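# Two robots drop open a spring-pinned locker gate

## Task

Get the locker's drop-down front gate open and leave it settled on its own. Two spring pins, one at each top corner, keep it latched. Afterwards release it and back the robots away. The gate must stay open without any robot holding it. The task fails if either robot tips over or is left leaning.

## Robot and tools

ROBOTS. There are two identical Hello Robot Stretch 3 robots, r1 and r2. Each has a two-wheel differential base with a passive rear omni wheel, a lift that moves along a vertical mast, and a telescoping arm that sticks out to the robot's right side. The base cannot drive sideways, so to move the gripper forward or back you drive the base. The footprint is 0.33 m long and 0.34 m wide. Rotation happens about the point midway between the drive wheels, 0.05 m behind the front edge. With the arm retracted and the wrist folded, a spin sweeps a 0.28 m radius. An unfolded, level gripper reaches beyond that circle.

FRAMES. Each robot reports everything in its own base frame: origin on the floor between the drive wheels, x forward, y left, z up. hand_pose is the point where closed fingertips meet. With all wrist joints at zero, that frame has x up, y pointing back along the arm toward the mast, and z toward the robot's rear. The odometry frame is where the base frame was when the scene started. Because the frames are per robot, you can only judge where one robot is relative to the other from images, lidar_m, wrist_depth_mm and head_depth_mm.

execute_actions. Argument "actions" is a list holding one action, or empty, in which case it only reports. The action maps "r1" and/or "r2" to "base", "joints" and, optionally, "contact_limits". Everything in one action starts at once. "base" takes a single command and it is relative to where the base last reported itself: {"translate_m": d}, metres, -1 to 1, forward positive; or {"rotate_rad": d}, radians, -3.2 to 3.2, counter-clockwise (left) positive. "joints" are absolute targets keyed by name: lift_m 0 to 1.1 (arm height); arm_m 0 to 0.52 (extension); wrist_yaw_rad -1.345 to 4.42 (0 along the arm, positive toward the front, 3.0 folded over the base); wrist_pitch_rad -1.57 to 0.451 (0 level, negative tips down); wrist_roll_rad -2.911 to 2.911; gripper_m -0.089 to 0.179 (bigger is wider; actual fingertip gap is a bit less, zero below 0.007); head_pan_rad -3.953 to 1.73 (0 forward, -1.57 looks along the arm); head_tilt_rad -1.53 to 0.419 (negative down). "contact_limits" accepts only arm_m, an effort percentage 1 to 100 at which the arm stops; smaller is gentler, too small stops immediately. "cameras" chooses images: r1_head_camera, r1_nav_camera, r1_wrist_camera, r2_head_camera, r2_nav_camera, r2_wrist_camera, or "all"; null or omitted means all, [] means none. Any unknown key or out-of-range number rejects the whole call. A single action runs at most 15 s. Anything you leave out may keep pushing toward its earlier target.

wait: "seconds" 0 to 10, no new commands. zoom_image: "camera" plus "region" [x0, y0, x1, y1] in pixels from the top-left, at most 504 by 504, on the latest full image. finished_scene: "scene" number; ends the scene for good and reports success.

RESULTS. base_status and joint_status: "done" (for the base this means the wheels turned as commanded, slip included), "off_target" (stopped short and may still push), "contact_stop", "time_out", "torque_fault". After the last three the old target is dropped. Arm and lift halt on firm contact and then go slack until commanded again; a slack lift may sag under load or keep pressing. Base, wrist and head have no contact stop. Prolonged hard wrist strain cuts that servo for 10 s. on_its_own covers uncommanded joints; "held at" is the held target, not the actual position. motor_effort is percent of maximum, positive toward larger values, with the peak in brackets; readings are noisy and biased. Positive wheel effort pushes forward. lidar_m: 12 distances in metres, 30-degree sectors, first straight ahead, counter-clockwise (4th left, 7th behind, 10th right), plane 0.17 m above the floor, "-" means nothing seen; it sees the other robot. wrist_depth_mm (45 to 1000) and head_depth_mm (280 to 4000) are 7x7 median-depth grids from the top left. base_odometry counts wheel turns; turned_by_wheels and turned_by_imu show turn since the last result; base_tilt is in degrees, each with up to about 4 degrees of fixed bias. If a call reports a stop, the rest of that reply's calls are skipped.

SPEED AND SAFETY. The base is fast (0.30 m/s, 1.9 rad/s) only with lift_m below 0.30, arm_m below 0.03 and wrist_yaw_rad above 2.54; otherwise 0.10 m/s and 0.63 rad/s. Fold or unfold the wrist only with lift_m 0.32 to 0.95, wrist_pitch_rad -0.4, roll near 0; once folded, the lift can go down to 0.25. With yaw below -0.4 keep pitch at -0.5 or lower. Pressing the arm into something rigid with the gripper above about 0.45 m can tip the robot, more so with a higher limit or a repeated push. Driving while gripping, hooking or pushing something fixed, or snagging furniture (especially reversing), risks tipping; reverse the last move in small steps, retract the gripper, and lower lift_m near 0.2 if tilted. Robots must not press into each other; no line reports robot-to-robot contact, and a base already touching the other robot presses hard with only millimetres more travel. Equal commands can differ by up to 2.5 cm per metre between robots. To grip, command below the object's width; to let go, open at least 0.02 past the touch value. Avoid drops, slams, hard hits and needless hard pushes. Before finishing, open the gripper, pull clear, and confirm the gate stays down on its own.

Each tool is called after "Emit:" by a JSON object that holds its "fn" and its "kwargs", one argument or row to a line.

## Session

Emit:
{"fn": "execute_actions", "kwargs": {
  "actions": []
}}

Scene clock: 0.00 s.
r1.base_odometry: x=+0.000 y=+0.000 heading=+0.000 (m, m, rad; r1's odometry frame)
r1.turned_by_wheels: +0.000 (rad since the last result)
r1.turned_by_imu: +0.000 (rad since the last result)
r1.base_tilt: forward=-0.3 right=+0.4 (deg)
r1.lidar_m: 3.02 1.75 1.52 1.51 1.75 1.70 1.70 1.94 3.42 1.88 3.56 3.08
r1.head_depth_mm: 2291 2797 2871 2886 2866 2902 2261 / 2272 2914 2923 2967 2981 2998 2265 / 2260 2972 2983 3012 3063 3084 2251 / 2246 3073 3072 3140 3124 3143 2295 / 2199 3206 3194 3219 3201 3214 2310 / 2214 3150 3222 3244 3204 3101 2320 / 2197 2769 2722 2674 2614 2650 2307
r1.base_status: not commanded
r1.joint_positions: lift_m=+0.459 arm_m=-0.001 wrist_yaw_rad=+3.096 wrist_pitch_rad=-0.359 wrist_roll_rad=-0.015 gripper_m=+0.037 head_pan_rad=+0.015 head_tilt_rad=+0.007
r1.joint_status: not commanded
r1.motor_effort: left_wheel=+0 right_wheel=+0 lift_m=+29 arm_m=-1 wrist_yaw_rad=+0 wrist_pitch_rad=+4 wrist_roll_rad=+0 gripper_m=-1 head_pan_rad=+1 head_tilt_rad=+1 (%)
r1.hand_pose: x=-0.0107 y=+0.0875 z=+0.4854 quat_wxyz=(+0.142, +0.693, +0.112, +0.698) (m; r1's base frame)
r1.wrist_depth_mm: - - - - - - - / - - - - - - - / - - - - - - - / - - - - - - - / - 986 969 973 - 998 - / 800 802 800 794 - 815 825 / 675 678 - 682 664 684 689
r2.base_odometry: x=+0.000 y=+0.000 heading=+0.000 (m, m, rad; r2's odometry frame)
r2.turned_by_wheels: +0.000 (rad since the last result)
r2.turned_by_imu: +0.000 (rad since the last result)
r2.base_tilt: forward=+2.2 right=-1.7 (deg)
r2.lidar_m: 1.42 1.99 2.16 3.30 3.93 4.26 2.30 2.30 1.09 0.87 0.86 0.94
r2.head_depth_mm: 1197 1201 1200 1198 1195 1192 1195 / 1391 1382 1385 1383 1389 1382 1380 / 1646 1651 1652 1632 1645 1642 1636 / 1943 2025 2041 2004 2015 1998 2014 / 1979 2012 2018 2034 2038 2059 2059 / 1901 1917 1950 1950 1950 1959 1963 / 1853 1860 1852 1866 1875 1868 1873
r2.base_status: not commanded
r2.joint_positions: lift_m=+0.510 arm_m=+0.000 wrist_yaw_rad=+2.863 wrist_pitch_rad=-0.527 wrist_roll_rad=+0.001 gripper_m=+0.037 head_pan_rad=+0.002 head_tilt_rad=+0.015
r2.joint_status: not commanded
r2.motor_effort: left_wheel=+0 right_wheel=+0 lift_m=+26 arm_m=-1 wrist_yaw_rad=+0 wrist_pitch_rad=+5 wrist_roll_rad=+1 gripper_m=+0 head_pan_rad=+0 head_tilt_rad=+2 (%)
r2.hand_pose: x=+0.0363 y=+0.0565 z=+0.4991 quat_wxyz=(+0.277, +0.702, +0.088, +0.650) (m; r2's base frame)
r2.wrist_depth_mm: - - - - - - - / - - - - - - - / - - - - - - - / 912 - 912 917 940 938 963 / 779 - 805 798 803 812 769 / 678 668 - 677 720 694 704 / 582 614 628 615 611 623 608
pictures: r1_head_camera (sideways: a quarter turn clockwise sets it upright), r1_nav_camera (sideways: a quarter turn counterclockwise sets it upright), r1_wrist_camera, r2_head_camera (sideways: a quarter turn clockwise sets it upright), r2_nav_camera (sideways: a quarter turn counterclockwise sets it upright), r2_wrist_camera
camera_calibration (this result's frames):
r1_head_camera: T_world_to_cam=[[-0.0213048, 0.032723, -0.999237, 1.321], [-0.0412591, 0.998584, 0.0335813, -0.0378642], [0.998921, 0.0419431, -0.0199245, -0.0218784], [0, 0, 0, 1]] pos_world=[0.0484363, -0.00449887, 1.32083]
r1_nav_camera: T_world_to_cam=[[-0.0431996, 0.0214227, 0.998837, -1.25717], [0.0402163, -0.998922, 0.0231639, 0.0181616], [0.998257, 0.0411702, 0.0422915, -0.106841], [0, 0, 0, 1]] pos_world=[0.0516154, 0.0494726, 1.2598]
r1_wrist_camera: T_world_to_cam=[[0.999272, -0.0322065, 0.0204359, 0.00869549], [0.00172756, -0.497006, -0.867746, 0.505939], [0.0381038, 0.86715, -0.496588, 0.33053], [0, 0, 0, 1]] pos_world=[-0.0221577, -0.0348845, 0.602987]
r2_head_camera: T_world_to_cam=[[0.0295982, -0.0131275, -0.999476, 1.32487], [0.0200221, 0.999721, -0.0125378, 0.0237153], [0.999361, -0.0196405, 0.0298528, -0.0905298], [0, 0, 0, 1]] pos_world=[0.0507835, -0.00809455, 1.32717]
r2_nav_camera: T_world_to_cam=[[-0.0110933, -0.0217054, 0.999703, -1.26294], [-0.0284889, -0.999352, -0.0220139, 0.0771481], [0.999533, -0.0287246, 0.0104678, -0.063304], [0, 0, 0, 1]] pos_world=[0.0514621, 0.0478671, 1.26493]
r2_wrist_camera: T_world_to_cam=[[0.944746, -0.327723, 0.00728034, -0.0254388], [-0.21087, -0.624593, -0.751942, 0.448948], [0.250976, 0.708859, -0.659189, 0.442008], [0, 0, 0, 1]] pos_world=[0.00776965, -0.0412486, 0.629135]
Images, in order (width x height): r1_head_camera 896x504, r1_nav_camera 672x504, r1_wrist_camera 644x364, r2_head_camera 896x504, r2_nav_camera 672x504, r2_wrist_camera 644x364.

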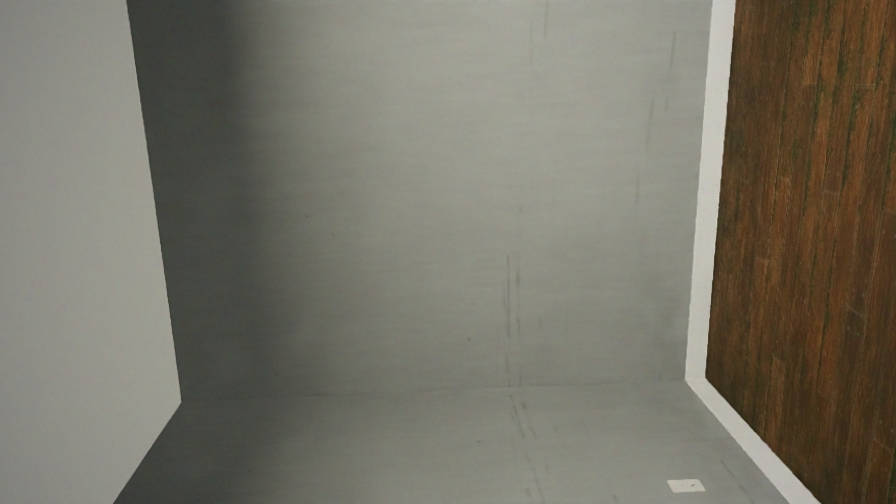

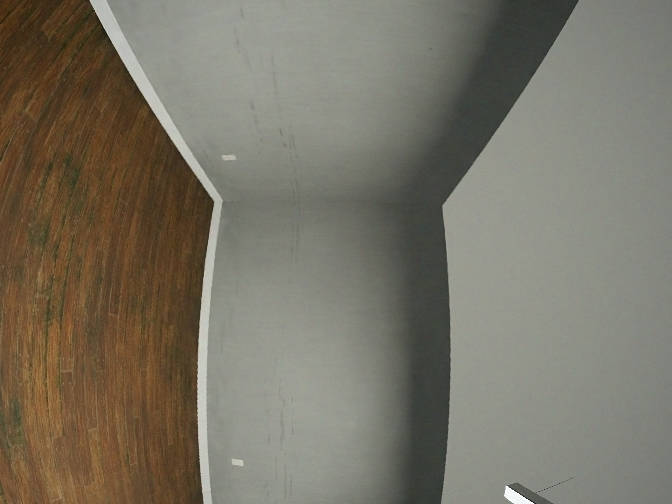

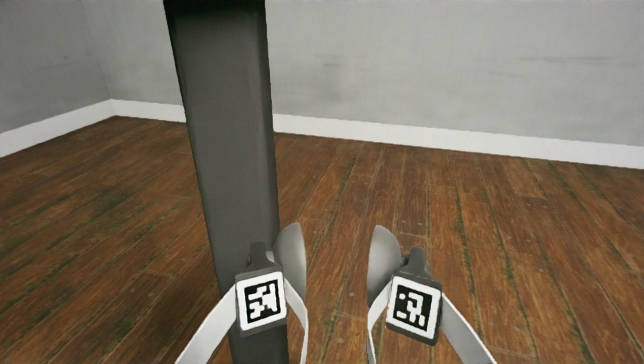

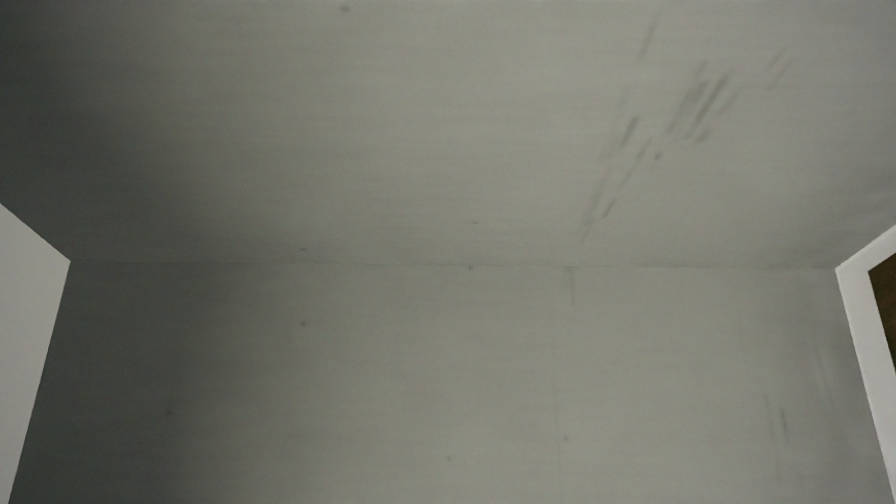

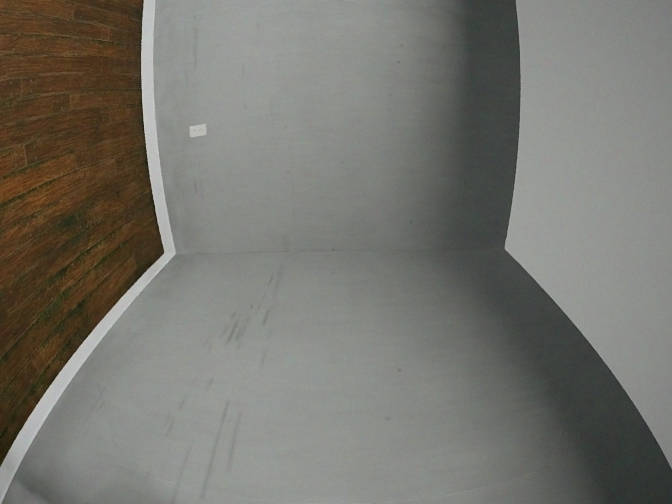

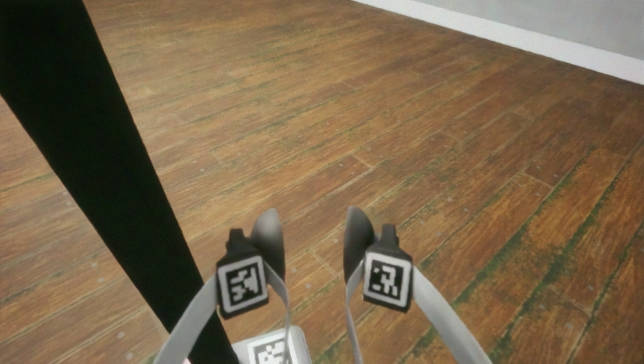

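Emit:
{"fn": "execute_actions", "kwargs": {
  "actions": [
    {"r1": {"joints": {"lift_m": 0.29, "wrist_pitch_rad": -0.4, "head_pan_rad": -1.6, "head_tilt_rad": -0.3}}, "r2": {"joints": {"lift_m": 0.29, "wrist_pitch_rad": -0.4, "head_pan_rad": -3.2, "head_tilt_rad": -0.3}}}
  ],
  "cameras": ["r1_head_camera", "r1_nav_camera", "r2_head_camera", "r2_nav_camera"]
}}

Scene clock: 3.47 s.
r1.base_odometry: x=+0.000 y=+0.000 heading=+0.000 (m, m, rad; r1's odometry frame)
r1.turned_by_wheels: +0.000 (rad since the last result)
r1.turned_by_imu: +0.000 (rad since the last result)
r1.base_tilt: forward=-0.3 right=+0.3 (deg)
r1.lidar_m: 3.04 1.75 1.52 1.52 1.75 1.70 1.70 1.95 3.43 1.88 3.57 3.08
r1.head_depth_mm: - - - 3711 2525 1894 1534 / - - - 3272 2512 1900 1530 / - - 2402 2029 2474 1920 1552 / - - 2483 2045 2583 1927 1552 / - - - 2128 2447 1930 1549 / - - - 3946 2609 1970 1543 / - - - - 2592 1970 1558
r1.base_status: not commanded
r1.joint_positions: lift_m=+0.290 arm_m=-0.001 wrist_yaw_rad=+3.096 wrist_pitch_rad=-0.414 wrist_roll_rad=-0.015 gripper_m=+0.037 head_pan_rad=-1.593 head_tilt_rad=-0.296
r1.joint_status: all done
r1.motor_effort: left_wheel=+0(1) right_wheel=+0(0) lift_m=+23(26) arm_m=+1(0) wrist_yaw_rad=+0(0) wrist_pitch_rad=+4(7) wrist_roll_rad=+0(0) gripper_m=+0(0) head_pan_rad=-3(39) head_tilt_rad=-2(16) (%)
r1.hand_pose: x=-0.0110 y=+0.0810 z=+0.3038 quat_wxyz=(+0.160, +0.690, +0.131, +0.694) (m; r1's base frame)
r1.wrist_depth_mm: - - - - - - - / - - - - - - - / - - - - - - - / 815 830 - 836 823 819 803 / 651 646 658 656 676 652 664 / 540 545 545 540 - 550 545 / 462 494 - - 461 472 469
r2.base_odometry: x=+0.000 y=+0.000 heading=+0.000 (m, m, rad; r2's odometry frame)
r2.turned_by_wheels: +0.000 (rad since the last result)
r2.turned_by_imu: +0.000 (rad since the last result)
r2.base_tilt: forward=+2.3 right=-1.7 (deg)
r2.lidar_m: 1.41 1.99 2.16 3.27 3.94 4.25 2.31 2.30 1.10 0.87 0.86 0.94
r2.head_depth_mm: - - - - 2631 1960 1548 / - - - - 2631 1942 1550 / - - - 3524 2596 1935 1547 / - - 2824 2485 2596 1937 1550 / - - 2943 3216 2483 1932 1527 / - - - - 2586 1928 1534 / - - - - 2572 1923 1525
r2.base_status: not commanded
r2.joint_positions: lift_m=+0.290 arm_m=+0.000 wrist_yaw_rad=+2.863 wrist_pitch_rad=-0.419 wrist_roll_rad=+0.001 gripper_m=+0.037 head_pan_rad=-3.193 head_tilt_rad=-0.296
r2.joint_status: all done
r2.motor_effort: left_wheel=+0(0) right_wheel=+0(0) lift_m=+22(24) arm_m=+0(1) wrist_yaw_rad=+0(0) wrist_pitch_rad=+8(8) wrist_roll_rad=+1(1) gripper_m=+0(0) head_pan_rad=-2(25) head_tilt_rad=-1(19) (%)
r2.hand_pose: x=+0.0404 y=+0.0708 z=+0.3025 quat_wxyz=(+0.242, +0.705, +0.050, +0.664) (m; r2's base frame)
r2.wrist_depth_mm: - - - - - - - / - - - - - - - / - 918 931 914 883 895 945 / 672 710 701 705 700 709 730 / 583 - 604 581 594 587 580 / 495 - - 501 511 495 493 / 435 - - 433 423 429 432
pictures: r1_head_camera (sideways: a quarter turn clockwise sets it upright), r1_nav_camera (sideways: a quarter turn counterclockwise sets it upright), r2_head_camera (sideways: a quarter turn clockwise sets it upright), r2_nav_camera (sideways: a quarter turn counterclockwise sets it upright)
camera_calibration (this result's frames):
r1_head_camera: T_world_to_cam=[[0.0400246, 0.317076, -0.947555, 1.25296], [0.999178, -0.00665099, 0.0399796, -0.0525262], [0.00637437, -0.948377, -0.317081, 0.370974], [0, 0, 0, 1]] pos_world=[-0.0000308305, -0.0458083, 1.30698]
r1_nav_camera: T_world_to_cam=[[0.0163915, -0.257381, 0.966171, -1.21462], [-0.999852, -0.00926135, 0.0144957, 0.0357985], [0.00521712, -0.966266, -0.257495, 0.289462], [0, 0, 0, 1]] pos_world=[0.0541924, -0.0325901, 1.24754]
r2_head_camera: T_world_to_cam=[[0.277972, -0.00103498, -0.960589, 1.27232], [-0.0685203, -0.997473, -0.0187535, 0.0323412], [-0.958142, 0.0710328, -0.277341, 0.321293], [0, 0, 0, 1]] pos_world=[-0.0436106, 0.010754, 1.31189]
r2_nav_camera: T_world_to_cam=[[-0.293776, 0.0367654, 0.955167, -1.20284], [0.0871079, 0.996132, -0.0115508, 0.0628144], [-0.951897, 0.0798092, -0.295842, 0.347324], [0, 0, 0, 1]] pos_world=[-0.0282205, -0.0460683, 1.25239]
Images, in order (width x height): r1_head_camera 896x504, r1_nav_camera 672x504, r2_head_camera 896x504, r2_nav_camera 672x504.

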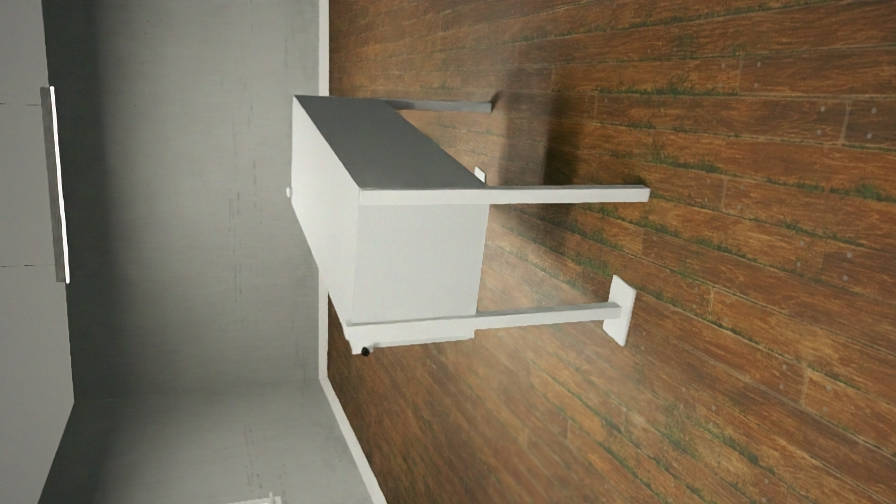

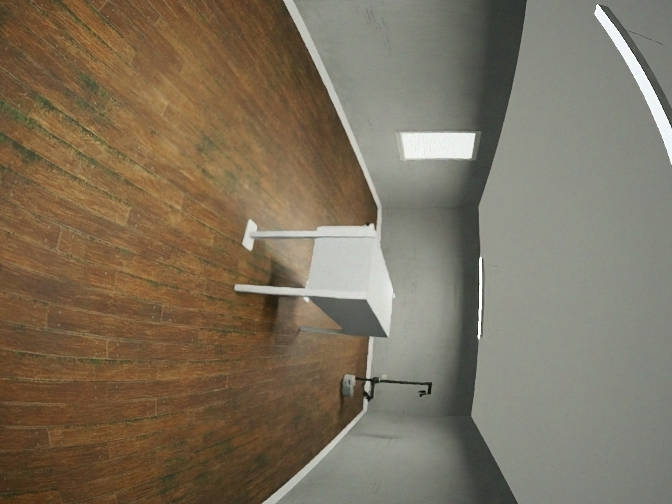

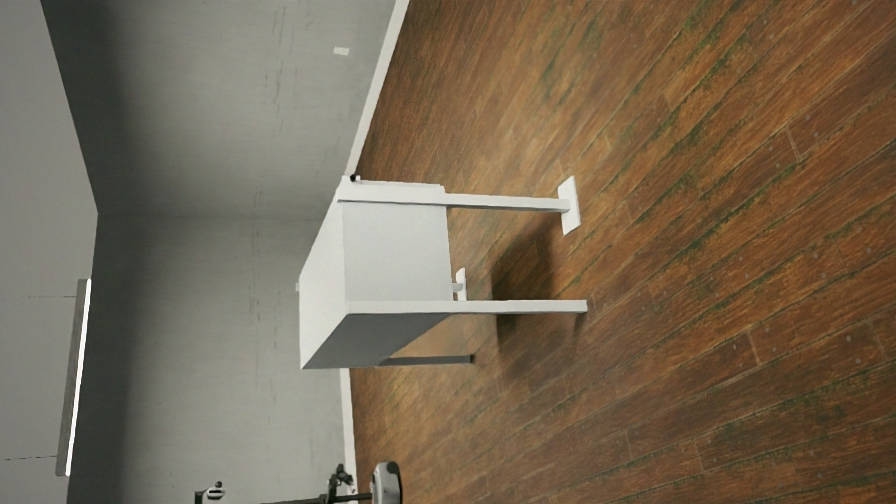

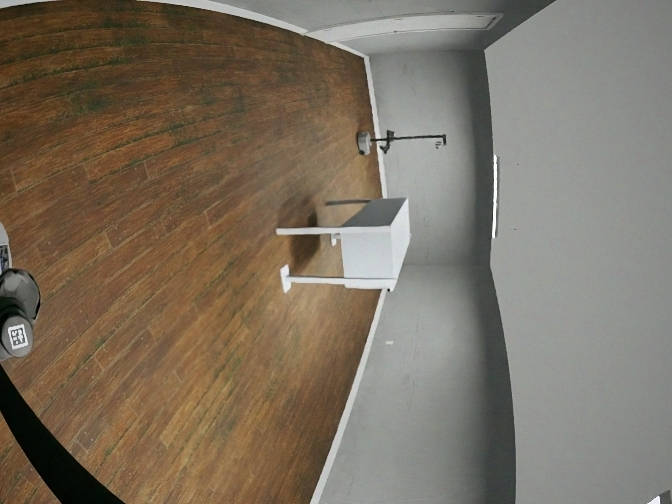

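Emit:
{"fn": "zoom_image", "kwargs": {
  "camera": "r1_head_camera",
  "region": [270, 80, 670, 380]
}}

Emit:
{"fn": "zoom_image", "kwargs": {
  "camera": "r2_head_camera",
  "region": [280, 150, 620, 390]
}}

Region (270, 80, 670, 380) of r1_head_camera's 896x504 image, scaled by 1.260, with more detail than that image has; it fills the top 378 rows of this view, and the rest is white.

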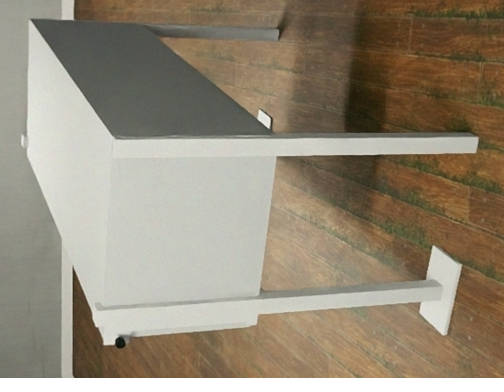

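Region (280, 150, 620, 390) of r2_head_camera's 896x504 image, scaled by 1.482, with more detail than that image has; it fills the top 356 rows of this view, and the rest is white.

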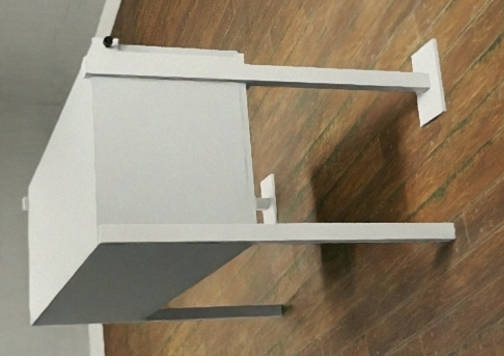

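Emit:
{"fn": "execute_actions", "kwargs": {
  "actions": [
    {"r1": {"base": {"rotate_rad": -1.232}, "joints": {"wrist_yaw_rad": 2.62, "head_pan_rad": -0.45, "head_tilt_rad": -0.6}}, "r2": {"base": {"rotate_rad": -0.298}, "joints": {"wrist_yaw_rad": 2.62, "head_pan_rad": -2.9, "head_tilt_rad": -0.5}}}
  ],
  "cameras": []
}}

Emit:
{"fn": "execute_actions", "kwargs": {
  "actions": [
    {"r1": {"base": {"translate_m": 1.0}, "joints": {"wrist_pitch_rad": 0.0, "gripper_m": 0.065, "wrist_roll_rad": 0.0}}, "r2": {"base": {"translate_m": -1.0}, "joints": {"wrist_pitch_rad": 0.0, "gripper_m": 0.065, "wrist_roll_rad": 0.0}}}
  ],
  "cameras": ["r1_head_camera", "r2_head_camera"]
}}

Scene clock: 13.77 s.
r1.base_odometry: x=+0.000 y=+0.000 heading=-1.232 (m, m, rad; r1's odometry frame)
r1.turned_by_wheels: -1.232 (rad since the last result)
r1.turned_by_imu: -1.220 (rad since the last result)
r1.base_tilt: forward=-0.3 right=+0.3 (deg)
r1.lidar_m: 3.99 3.15 3.08 1.99 1.54 1.51 1.62 1.73 1.70 1.82 2.67 1.88
r1.head_depth_mm: - - 2829 2137 1717 1452 1247 / - - 2806 2142 1735 1446 1262 / 2674 3048 2868 2157 1726 1449 1250 / 2410 1877 2627 2146 1735 1460 1256 / - 1877 2750 2183 1752 1466 1260 / - 1902 2660 2190 1748 1451 1268 / - - 2934 2157 1760 1489 1275
r1.base_status: done
r1.joint_positions: lift_m=+0.290 arm_m=-0.001 wrist_yaw_rad=+2.622 wrist_pitch_rad=-0.414 wrist_roll_rad=-0.015 gripper_m=+0.037 head_pan_rad=-0.457 head_tilt_rad=-0.593
r1.joint_status: all done
r1.motor_effort: left_wheel=+1(8) right_wheel=-1(7) lift_m=+24(24) arm_m=+1(0) wrist_yaw_rad=-3(3) wrist_pitch_rad=+4(4) wrist_roll_rad=+0(0) gripper_m=+0(0) head_pan_rad=+4(42) head_tilt_rad=-2(18) (%)
r1.hand_pose: x=+0.0903 y=+0.0516 z=+0.3038 quat_wxyz=(+0.319, +0.701, -0.035, +0.637) (m; r1's base frame)
r1.wrist_depth_mm: - - - - - - - / - - - - - - - / - - - - - - - / 820 811 821 819 815 813 823 / 655 649 655 651 673 664 666 / 563 542 552 553 - 550 545 / - 471 463 467 455 468 469
r2.base_odometry: x=+0.000 y=+0.000 heading=-0.298 (m, m, rad; r2's odometry frame)
r2.turned_by_wheels: -0.298 (rad since the last result)
r2.turned_by_imu: -0.295 (rad since the last result)
r2.base_tilt: forward=+2.2 right=-1.7 (deg)
r2.lidar_m: 1.06 1.99 2.01 2.45 3.92 3.95 2.42 2.30 1.51 0.95 0.86 0.87
r2.head_depth_mm: - - 3900 2613 1971 1580 1334 / - - 3810 2581 1963 1576 1326 / - - 3382 2586 1941 1582 1325 / - 2274 3145 2572 1950 1566 1321 / - 2557 3108 2523 1938 1568 1311 / - - 3528 2556 1944 1555 1314 / - - 3685 2535 1935 1555 1314
r2.base_status: done
r2.joint_positions: lift_m=+0.290 arm_m=+0.000 wrist_yaw_rad=+2.622 wrist_pitch_rad=-0.419 wrist_roll_rad=+0.001 gripper_m=+0.037 head_pan_rad=-2.907 head_tilt_rad=-0.494
r2.joint_status: all done
r2.motor_effort: left_wheel=+1(8) right_wheel=-2(5) lift_m=+22(22) arm_m=-1(1) wrist_yaw_rad=-2(3) wrist_pitch_rad=+7(7) wrist_roll_rad=+1(1) gripper_m=+1(0) head_pan_rad=+3(12) head_tilt_rad=-2(14) (%)
r2.hand_pose: x=+0.0901 y=+0.0498 z=+0.3026 quat_wxyz=(+0.320, +0.706, -0.035, +0.630) (m; r2's base frame)
r2.wrist_depth_mm: - - - - - - - / - - - - - - - / 900 904 883 937 901 906 923 / 712 713 717 692 730 711 716 / 580 595 604 584 595 589 589 / 494 488 - 497 516 490 494 / - - 422 427 431 436 432
pictures: none
No camera images: the call's "cameras" was empty. Leave "cameras" out to get every camera's image.

Scene clock: 18.87 s.
r1.base_odometry: x=+0.333 y=-0.943 heading=-1.232 (m, m, rad; r1's odometry frame)
r1.turned_by_wheels: +0.000 (rad since the last result)
r1.turned_by_imu: +0.008 (rad since the last result)
r1.base_tilt: forward=-0.3 right=+0.3 (deg)
r1.lidar_m: 3.25 2.54 2.50 2.67 2.37 2.33 2.50 2.32 2.25 2.42 1.08 1.12
r1.head_depth_mm: - 1260 1096 1231 1628 1454 1246 / - 1263 1132 1275 1720 1436 1253 / - 1281 1163 1372 1691 1450 1256 / - - 2516 2024 1700 1459 1264 / - - 2845 2186 1740 1469 1267 / - - 2915 2164 1754 1461 1263 / - - 2874 2200 1759 1474 1273
r1.base_status: done
r1.joint_positions: lift_m=+0.290 arm_m=-0.001 wrist_yaw_rad=+2.622 wrist_pitch_rad=-0.024 wrist_roll_rad=-0.003 gripper_m=+0.065 head_pan_rad=-0.457 head_tilt_rad=-0.593
r1.joint_status: all done
r1.motor_effort: left_wheel=+0(7) right_wheel=-1(5) lift_m=+24(23) arm_m=+0(0) wrist_yaw_rad=-2(2) wrist_pitch_rad=+7(9) wrist_roll_rad=+3(3) gripper_m=+0(84) head_pan_rad=+4(4) head_tilt_rad=-2(2) (%)
r1.hand_pose: x=+0.1056 y=+0.0782 z=+0.3988 quat_wxyz=(+0.190, +0.684, -0.173, +0.683) (m; r1's base frame)
r1.wrist_depth_mm: - - - - - - - / - - - - - - - / - - - - - - - / - - - - - - - / - - - - - - - / 993 - - - - - - / 756 771 729 764 718 772 779
r2.base_odometry: x=-0.956 y=+0.293 heading=-0.298 (m, m, rad; r2's odometry frame)
r2.turned_by_wheels: +0.000 (rad since the last result)
r2.turned_by_imu: -0.002 (rad since the last result)
r2.base_tilt: forward=+2.2 right=-1.7 (deg)
r2.lidar_m: 1.84 2.76 2.78 3.41 3.28 3.31 1.44 1.38 2.62 1.66 1.50 1.51
r2.head_depth_mm: - - 3821 2629 1968 1581 1327 / - - 3820 2591 1970 1578 1327 / - - 3800 2574 1953 1578 1322 / - - 1495 2343 1867 1564 1320 / - - 1446 2245 1942 1564 1315 / - 2182 1406 1518 1927 1561 1309 / - 3440 1412 2307 1869 1564 1313
r2.base_status: done
r2.joint_positions: lift_m=+0.290 arm_m=+0.000 wrist_yaw_rad=+2.621 wrist_pitch_rad=-0.022 wrist_roll_rad=+0.001 gripper_m=+0.065 head_pan_rad=-2.907 head_tilt_rad=-0.495
r2.joint_status: all done
r2.motor_effort: left_wheel=+1(5) right_wheel=-1(6) lift_m=+23(23) arm_m=-1(1) wrist_yaw_rad=-1(2) wrist_pitch_rad=+9(9) wrist_roll_rad=+0(1) gripper_m=+0(79) head_pan_rad=+2(3) head_tilt_rad=-2(2) (%)
r2.hand_pose: x=+0.1058 y=+0.0770 z=+0.3992 quat_wxyz=(+0.190, +0.685, -0.174, +0.681) (m; r2's base frame)
r2.wrist_depth_mm: - - - - - - - / - - - - - - - / - - - - - - - / - - - - - - - / - - - - - - - / 868 855 - 851 - 848 828 / 679 673 669 654 665 652 653
pictures: r1_head_camera (sideways: a quarter turn clockwise sets it upright), r2_head_camera (sideways: a quarter turn clockwise sets it upright)
camera_calibration (this result's frames):
r1_head_camera: T_world_to_cam=[[-0.507298, 0.286219, -0.812851, 1.08058], [0.438137, 0.897892, 0.0427235, -0.05266], [0.742081, -0.334467, -0.580903, 0.709778], [0, 0, 0, 1]] pos_world=[0.0445383, -0.0246039, 1.29292]
r2_head_camera: T_world_to_cam=[[0.445947, 0.120156, -0.886958, 1.1752], [0.219427, -0.975385, -0.021812, 0.0345612], [-0.867746, -0.184895, -0.461335, 0.560186], [0, 0, 0, 1]] pos_world=[-0.0455612, -0.00392181, 1.30154]
Images, in order (width x height): r1_head_camera 896x504, r2_head_camera 896x504.

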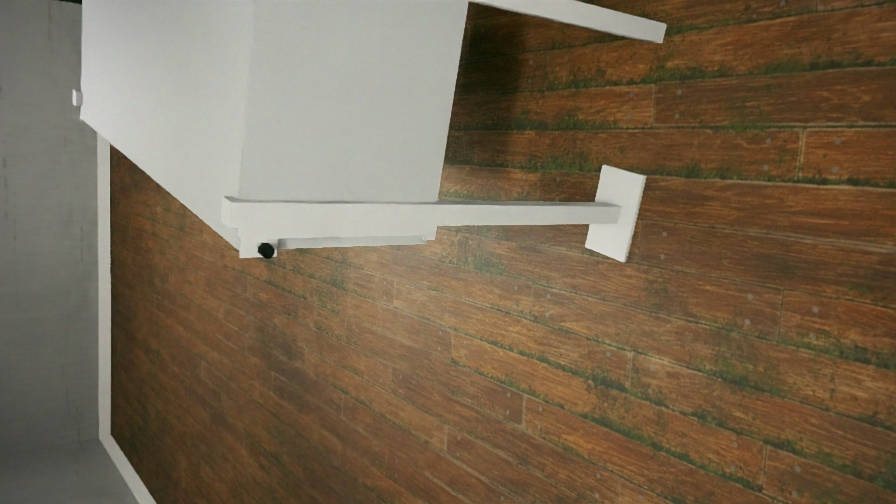

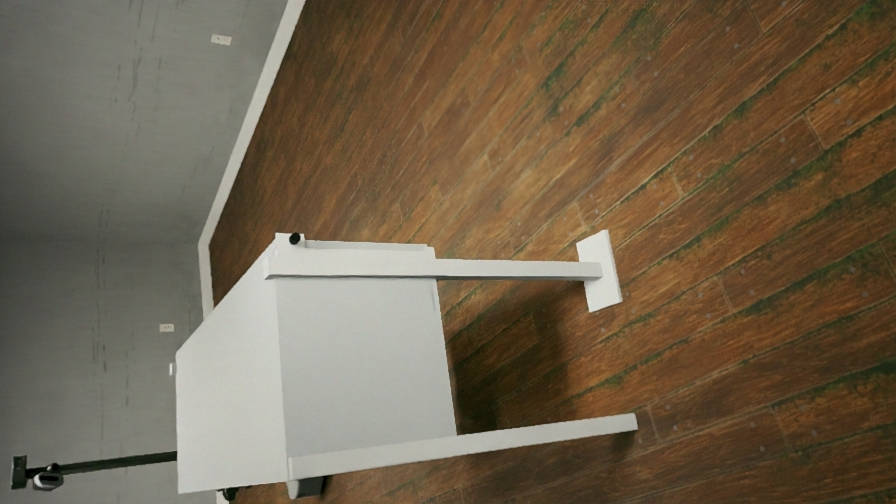

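Emit:
{"fn": "execute_actions", "kwargs": {
  "actions": [
    {"r1": {"base": {"translate_m": 0.535}, "joints": {"head_pan_rad": -1.6, "head_tilt_rad": -0.68}}, "r2": {"base": {"translate_m": -0.88}, "joints": {"head_pan_rad": -1.6, "head_tilt_rad": -0.7}}}
  ],
  "cameras": []
}}

Emit:
{"fn": "execute_actions", "kwargs": {
  "actions": [
    {"r1": {"base": {"rotate_rad": 0.782}, "joints": {"lift_m": 0.749, "wrist_yaw_rad": -0.05, "arm_m": 0.11}}, "r2": {"base": {"rotate_rad": -1.046}, "joints": {"lift_m": 0.762, "wrist_yaw_rad": 0.0, "arm_m": 0.03}}}
  ],
  "cameras": ["r1_head_camera", "r1_wrist_camera", "r2_head_camera", "r2_wrist_camera"]
}}

Scene clock: 32.73 s.
r1.base_odometry: x=+0.510 y=-1.448 heading=-1.232 (m, m, rad; r1's odometry frame)
r1.turned_by_wheels: +0.000 (rad since the last result)
r1.turned_by_imu: +0.005 (rad since the last result)
r1.base_tilt: forward=-0.4 right=+0.3 (deg)
r1.lidar_m: 2.82 2.22 2.18 2.35 2.81 2.76 2.97 2.63 2.57 0.85 0.71 2.62
r1.head_depth_mm: 2348 2556 2404 1924 1591 1368 1206 / 2455 2713 2445 1941 1616 1380 1207 / 2589 2863 2449 1951 1616 1385 1203 / 2744 2960 2441 1942 1642 1389 1211 / 2921 3157 2468 1959 1552 1407 1213 / 3087 3344 912 1018 1598 1398 1217 / 3315 3434 847 917 1531 1394 1220
r1.base_status: done
r1.joint_positions: lift_m=+0.290 arm_m=-0.001 wrist_yaw_rad=+2.622 wrist_pitch_rad=-0.023 wrist_roll_rad=-0.003 gripper_m=+0.065 head_pan_rad=-1.593 head_tilt_rad=-0.672
r1.joint_status: all done
r1.motor_effort: left_wheel=+0(6) right_wheel=+0(6) lift_m=+24(24) arm_m=+0(0) wrist_yaw_rad=-3(3) wrist_pitch_rad=+7(7) wrist_roll_rad=+3(2) gripper_m=+0(0) head_pan_rad=-3(37) head_tilt_rad=-3(11) (%)
r1.hand_pose: x=+0.1056 y=+0.0782 z=+0.3988 quat_wxyz=(+0.190, +0.684, -0.173, +0.683) (m; r1's base frame)
r1.wrist_depth_mm: - - - - - - - / - - - - - - - / - - - - - - - / - - - - - - - / - - - - - - - / 985 - - - - - - / 745 768 712 756 737 759 763
r2.base_odometry: x=-1.797 y=+0.552 heading=-0.298 (m, m, rad; r2's odometry frame)
r2.turned_by_wheels: +0.000 (rad since the last result)
r2.turned_by_imu: -0.002 (rad since the last result)
r2.base_tilt: forward=+2.2 right=-1.7 (deg)
r2.lidar_m: 2.52 3.45 3.47 3.00 2.71 2.74 3.34 0.61 0.73 2.28 2.07 2.08
r2.head_depth_mm: 3344 3445 2505 888 974 1384 1205 / 2987 3275 2475 1957 1606 1321 1201 / 2697 3006 2468 1948 1601 1376 1197 / 2436 2778 2457 1953 1611 1367 1195 / 2287 2539 2453 1941 1609 1366 1190 / 2110 2337 2419 1940 1600 1356 1185 / 1959 2151 2317 1914 1592 1360 1183
r2.base_status: done
r2.joint_positions: lift_m=+0.290 arm_m=+0.000 wrist_yaw_rad=+2.621 wrist_pitch_rad=-0.022 wrist_roll_rad=+0.001 gripper_m=+0.065 head_pan_rad=-1.607 head_tilt_rad=-0.691
r2.joint_status: all done
r2.motor_effort: left_wheel=+1(5) right_wheel=-1(6) lift_m=+23(23) arm_m=-1(1) wrist_yaw_rad=-1(1) wrist_pitch_rad=+8(9) wrist_roll_rad=+0(0) gripper_m=+0(1) head_pan_rad=+3(27) head_tilt_rad=-3(15) (%)
r2.hand_pose: x=+0.1058 y=+0.0770 z=+0.3993 quat_wxyz=(+0.190, +0.685, -0.174, +0.681) (m; r2's base frame)
r2.wrist_depth_mm: - - - - - - - / - - - - - - - / - - - - - - - / - - - - - - - / - - - - - - - / 878 874 - 861 - 847 813 / 677 671 678 656 654 650 649
pictures: none
No camera images: the call's "cameras" was empty. Leave "cameras" out to get every camera's image.

Scene clock: 37.87 s.
r1.base_odometry: x=+0.510 y=-1.448 heading=-0.450 (m, m, rad; r1's odometry frame)
r1.turned_by_wheels: +0.782 (rad since the last result)
r1.turned_by_imu: +0.779 (rad since the last result)
r1.base_tilt: forward=-0.3 right=+0.5 (deg)
r1.lidar_m: 2.18 2.20 2.70 2.76 2.79 2.85 2.58 2.59 0.85 0.71 3.82 2.41
r1.head_depth_mm: - 994 806 926 1600 - - / 1515 1005 804 912 1613 - 1171 / 1542 1011 800 878 1608 - 1187 / 1659 1185 966 1801 1634 1397 1210 / - 3355 2461 1958 1615 1384 1221 / - 3354 2442 1955 1648 1395 1219 / - 3402 2499 1975 1654 1394 1216
r1.base_status: done
r1.joint_positions: lift_m=+0.749 arm_m=+0.110 wrist_yaw_rad=-0.047 wrist_pitch_rad=-0.023 wrist_roll_rad=-0.003 gripper_m=+0.065 head_pan_rad=-1.593 head_tilt_rad=-0.672
r1.joint_status: all done
r1.motor_effort: left_wheel=-1(8) right_wheel=+2(10) lift_m=+34(35) arm_m=+3(6) wrist_yaw_rad=-3(4) wrist_pitch_rad=+7(6) wrist_roll_rad=+2(2) gripper_m=+0(0) head_pan_rad=-3(3) head_tilt_rad=-3(2) (%)
r1.hand_pose: x=-0.0335 y=-0.5101 z=+0.8575 quat_wxyz=(+0.708, -0.008, -0.706, -0.025) (m; r1's base frame)
r1.wrist_depth_mm: - - - - - - - / - - - - - - - / - - - - - - - / - - - 369 369 370 369 / - - - - 369 380 380 / - - - - 370 390 391 / - - - - 399 403 402
r2.base_odometry: x=-1.797 y=+0.552 heading=-1.344 (m, m, rad; r2's odometry frame)
r2.turned_by_wheels: -1.046 (rad since the last result)
r2.turned_by_imu: -1.038 (rad since the last result)
r2.base_tilt: forward=+2.2 right=-1.7 (deg)
r2.lidar_m: 2.07 2.08 2.54 3.44 3.47 2.99 2.71 2.73 3.34 0.61 0.73 2.28
r2.head_depth_mm: - 3433 2481 1967 1610 1408 - / - 3412 2474 1947 1616 1413 - / - 3383 2461 1956 1609 1421 - / - 3034 850 805 1563 - - / 1592 1026 751 769 924 1337 1189 / 1566 1015 747 768 915 1359 1182 / 1555 1005 741 765 911 1355 1185
r2.base_status: done
r2.joint_positions: lift_m=+0.762 arm_m=+0.030 wrist_yaw_rad=+0.002 wrist_pitch_rad=-0.021 wrist_roll_rad=+0.001 gripper_m=+0.065 head_pan_rad=-1.607 head_tilt_rad=-0.691
r2.joint_status: all done
r2.motor_effort: left_wheel=+1(9) right_wheel=-1(6) lift_m=+31(29) arm_m=+4(3) wrist_yaw_rad=-2(4) wrist_pitch_rad=+9(8) wrist_roll_rad=+0(0) gripper_m=+0(0) head_pan_rad=+3(3) head_tilt_rad=-3(3) (%)
r2.hand_pose: x=-0.0210 y=-0.4303 z=+0.8710 quat_wxyz=(+0.707, +0.008, -0.707, -0.007) (m; r2's base frame)
r2.wrist_depth_mm: - - - - - - - / - - - - - - - / - 574 533 - - - - / 350 356 352 340 - - - / 366 366 367 362 - - - / 381 380 - 380 - - - / 403 398 404 392 - - -
pictures: r1_head_camera (sideways: a quarter turn clockwise sets it upright), r1_wrist_camera, r2_head_camera (sideways: a quarter turn clockwise sets it upright), r2_wrist_camera
camera_calibration (this result's frames):
r1_head_camera: T_world_to_cam=[[0.0473752, 0.642686, -0.764664, 1.01439], [0.998825, -0.0226754, 0.0428246, -0.0562075], [0.0101836, -0.765794, -0.643005, 0.79503], [0, 0, 0, 1]] pos_world=[-0.0000116283, -0.0443759, 1.28928]
r1_wrist_camera: T_world_to_cam=[[-0.999077, 0.0413252, 0.0116837, -0.0173226], [-0.00393573, 0.182808, -0.983141, 0.977315], [-0.0427643, -0.98228, -0.182477, -0.181014], [0, 0, 0, 1]] pos_world=[-0.0212012, -0.355752, 0.92801]
r2_head_camera: T_world_to_cam=[[0.00940697, 0.62635, -0.779485, 1.03773], [0.998705, -0.0448663, -0.0239995, 0.0326497], [-0.0500048, -0.778249, -0.625961, 0.769383], [0, 0, 0, 1]] pos_world=[-0.00389653, -0.0497473, 1.29128]
r2_wrist_camera: T_world_to_cam=[[-0.998549, 0.0498514, -0.0203434, 0.0122005], [0.0304947, 0.212234, -0.976743, 0.97336], [-0.0443744, -0.975946, -0.213447, -0.0727805], [0, 0, 0, 1]] pos_world=[-0.0207291, -0.278218, 0.935436]
Images, in order (width x height): r1_head_camera 896x504, r1_wrist_camera 644x364, r2_head_camera 896x504, r2_wrist_camera 644x364.

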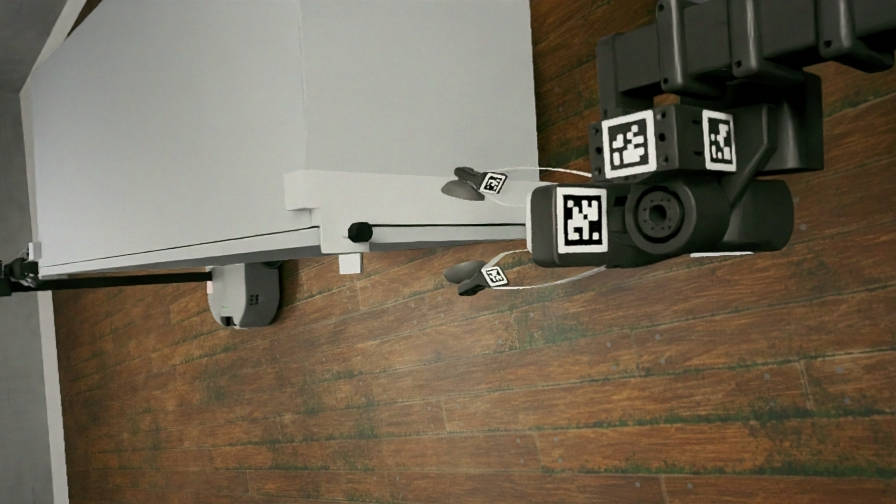

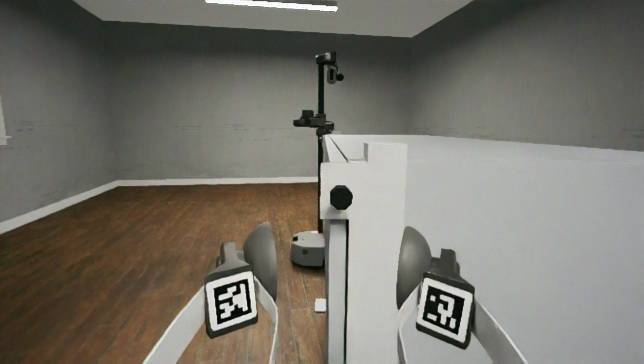

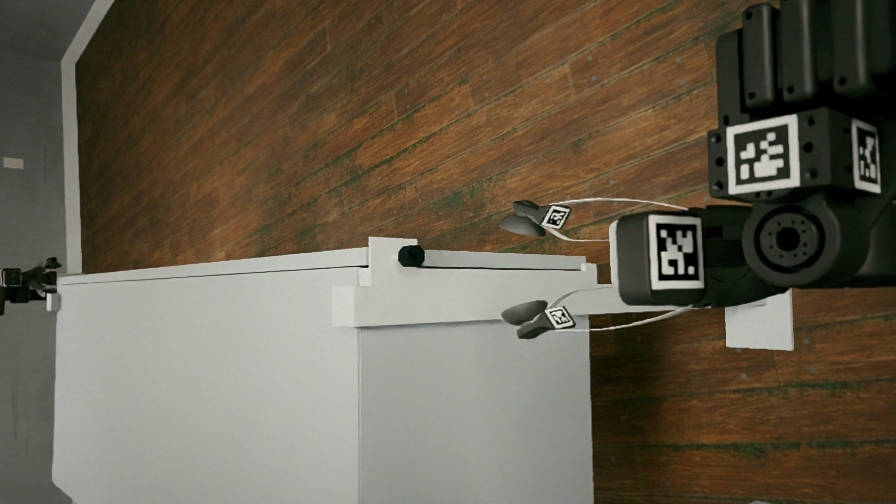

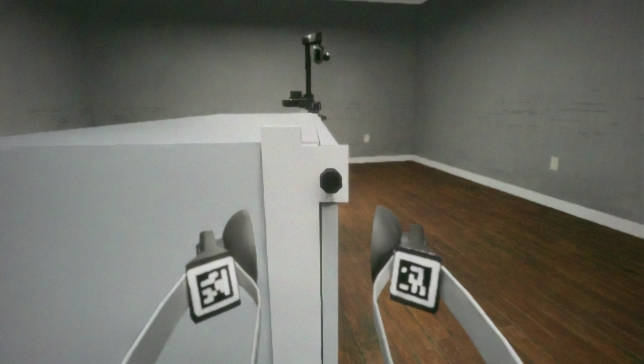

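Emit:
{"fn": "zoom_image", "kwargs": {
  "camera": "r1_wrist_camera",
  "region": [230, 110, 450, 320]
}}

Emit:
{"fn": "zoom_image", "kwargs": {
  "camera": "r2_wrist_camera",
  "region": [205, 95, 425, 305]
}}

Region (230, 110, 450, 320) of r1_wrist_camera's 644x364 image, scaled by 2.291; it fills the top 481 rows of this view, and the rest is white.

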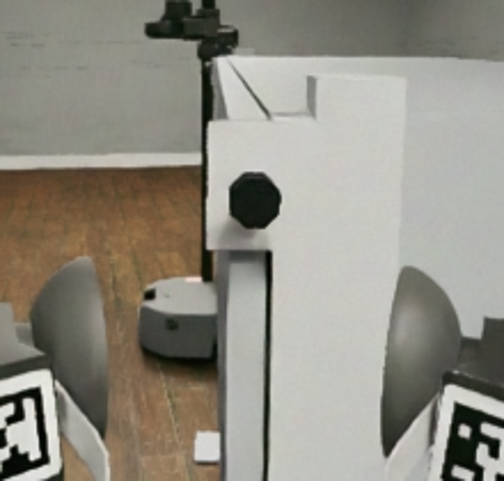

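Region (205, 95, 425, 305) of r2_wrist_camera's 644x364 image, scaled by 2.291; it fills the top 481 rows of this view, and the rest is white.

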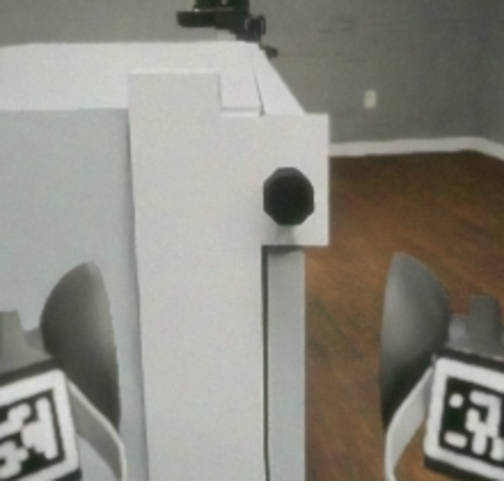

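Emit:
{"fn": "execute_actions", "kwargs": {
  "actions": [
    {"r1": {"base": {"translate_m": -0.013}, "joints": {"lift_m": 0.752, "arm_m": 0.275}, "contact_limits": {"arm_m": 12}}, "r2": {"base": {"rotate_rad": -0.033}, "joints": {"lift_m": 0.764, "arm_m": 0.188}, "contact_limits": {"arm_m": 14}}}
  ],
  "cameras": ["r1_head_camera", "r1_wrist_camera", "r2_head_camera", "r2_wrist_camera"]
}}

Scene clock: 44.60 s.
r1.base_odometry: x=+0.499 y=-1.442 heading=-0.450 (m, m, rad; r1's odometry frame)
r1.turned_by_wheels: +0.000 (rad since the last result)
r1.turned_by_imu: +0.001 (rad since the last result)
r1.base_tilt: forward=-0.3 right=+0.5 (deg)
r1.lidar_m: 2.19 2.20 2.71 2.76 2.78 2.85 2.56 2.57 0.84 0.71 3.82 2.43
r1.head_depth_mm: - 994 804 913 1612 - - / 1507 996 808 872 - 1362 1205 / 1553 1013 807 - 1503 1346 1204 / 1678 1122 825 - 1569 1378 1219 / - 3355 2482 1946 1622 1383 1220 / - 3344 2497 1966 1650 1397 1224 / - 3366 2498 1978 1658 1396 1219
r1.base_status: done
r1.joint_positions: lift_m=+0.752 arm_m=+0.275 wrist_yaw_rad=-0.048 wrist_pitch_rad=-0.023 wrist_roll_rad=-0.003 gripper_m=+0.065 head_pan_rad=-1.593 head_tilt_rad=-0.672
r1.joint_status: all done
r1.motor_effort: left_wheel=-2(5) right_wheel=+2(5) lift_m=+34(34) arm_m=+3(2) wrist_yaw_rad=-2(2) wrist_pitch_rad=+7(6) wrist_roll_rad=+2(2) gripper_m=+1(0) head_pan_rad=-3(3) head_tilt_rad=-3(2) (%)
r1.contact_limits: arm_m 12 (drawing in: default 19, maximum 31; extending or still: default 27, maximum 44)
r1.hand_pose: x=-0.0338 y=-0.6750 z=+0.8605 quat_wxyz=(+0.708, -0.009, -0.706, -0.026) (m; r1's base frame)
r1.wrist_depth_mm: - - - - - - - / - - - - - - - / - - - - - - - / - - - 361 185 229 232 / - - - 189 189 209 209 / - - - 195 194 213 213 / - - - 210 200 219 220
r2.base_odometry: x=-1.797 y=+0.552 heading=-1.377 (m, m, rad; r2's odometry frame)
r2.turned_by_wheels: -0.033 (rad since the last result)
r2.turned_by_imu: -0.033 (rad since the last result)
r2.base_tilt: forward=+2.2 right=-1.7 (deg)
r2.lidar_m: 2.06 2.08 2.48 3.46 3.46 3.06 2.71 2.72 3.26 0.61 0.73 2.31
r2.head_depth_mm: - 3408 2507 1968 1624 1415 - / - 3418 2502 2010 - - 1174 / - 3367 2486 2007 - 1336 1193 / - 3340 2374 1919 - 1348 1194 / 1776 1021 749 751 920 1327 1189 / 1573 1012 745 764 907 1350 1184 / 1559 1004 741 754 899 1349 1183
r2.base_status: done
r2.joint_positions: lift_m=+0.764 arm_m=+0.188 wrist_yaw_rad=+0.001 wrist_pitch_rad=-0.021 wrist_roll_rad=+0.001 gripper_m=+0.065 head_pan_rad=-1.607 head_tilt_rad=-0.691
r2.joint_status: all done
r2.motor_effort: left_wheel=+2(6) right_wheel=-2(4) lift_m=+31(31) arm_m=+4(6) wrist_yaw_rad=-1(2) wrist_pitch_rad=+8(8) wrist_roll_rad=+0(0) gripper_m=+0(1) head_pan_rad=+3(3) head_tilt_rad=-3(3) (%)
r2.contact_limits: arm_m 14 (drawing in: default 27, maximum 44; extending or still: default 36, maximum 59)
r2.hand_pose: x=-0.0213 y=-0.5882 z=+0.8730 quat_wxyz=(+0.707, +0.008, -0.707, -0.008) (m; r2's base frame)
r2.wrist_depth_mm: - - - - - - - / - - - - - - - / - 585 548 - - - - / 192 195 180 214 - - - / 196 200 184 187 - - - / 202 206 - 207 - - - / 213 214 201 219 - - -
pictures: r1_head_camera (sideways: a quarter turn clockwise sets it upright), r1_wrist_camera, r2_head_camera (sideways: a quarter turn clockwise sets it upright), r2_wrist_camera
camera_calibration (this result's frames):
r1_head_camera: T_world_to_cam=[[0.0473759, 0.642686, -0.764664, 1.01439], [0.998825, -0.0226765, 0.0428246, -0.0562075], [0.0101828, -0.765794, -0.643005, 0.79503], [0, 0, 0, 1]] pos_world=[-0.0000116759, -0.0443759, 1.28928]
r1_wrist_camera: T_world_to_cam=[[-0.999026, 0.0426003, 0.011504, -0.00984729], [-0.00352644, 0.182794, -0.983145, 1.01043], [-0.0439851, -0.982228, -0.182465, -0.342552], [0, 0, 0, 1]] pos_world=[-0.0213417, -0.520744, 0.931007]
r2_head_camera: T_world_to_cam=[[0.00940697, 0.62635, -0.779485, 1.03773], [0.998705, -0.0448663, -0.0239995, 0.0326497], [-0.0500048, -0.77825, -0.625961, 0.769383], [0, 0, 0, 1]] pos_world=[-0.00389653, -0.0497473, 1.29128]
r2_wrist_camera: T_world_to_cam=[[-0.998497, 0.0508932, -0.0203435, 0.0204631], [0.0307161, 0.212201, -0.976743, 1.00884], [-0.0453927, -0.9759, -0.213446, -0.226506], [0, 0, 0, 1]] pos_world=[-0.0208372, -0.436167, 0.937451]
Images, in order (width x height): r1_head_camera 896x504, r1_wrist_camera 644x364, r2_head_camera 896x504, r2_wrist_camera 644x364.

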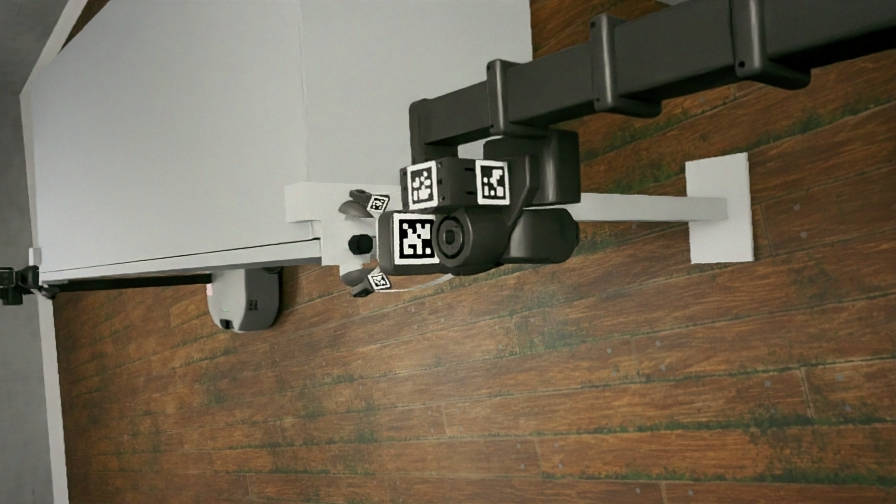

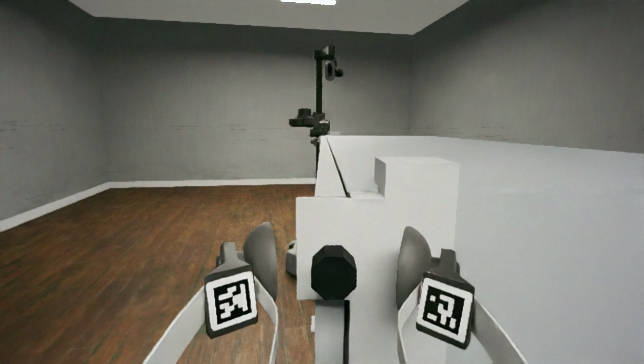

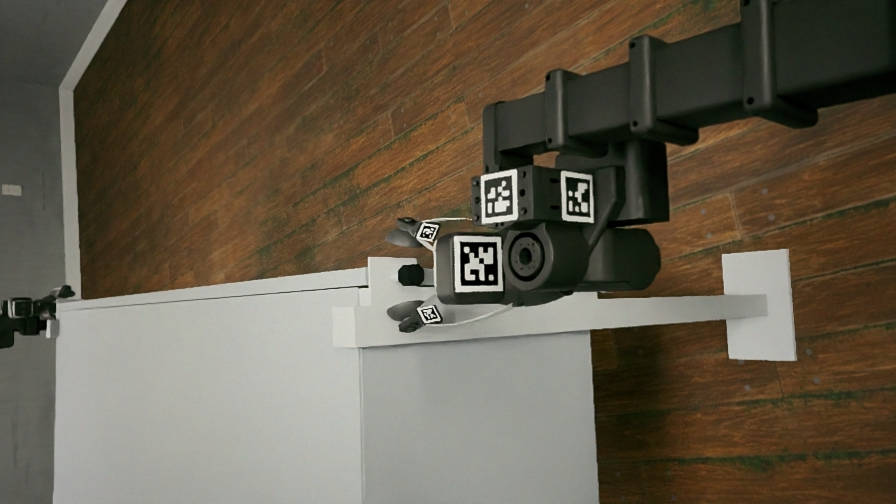

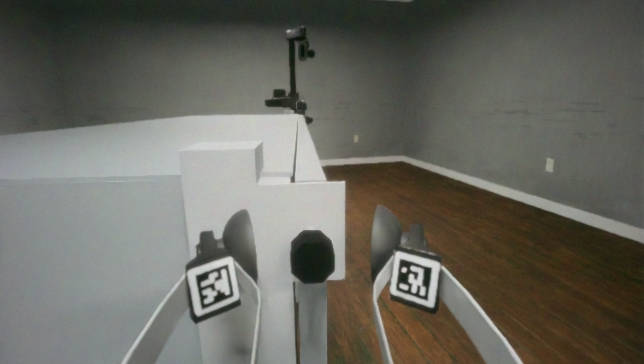

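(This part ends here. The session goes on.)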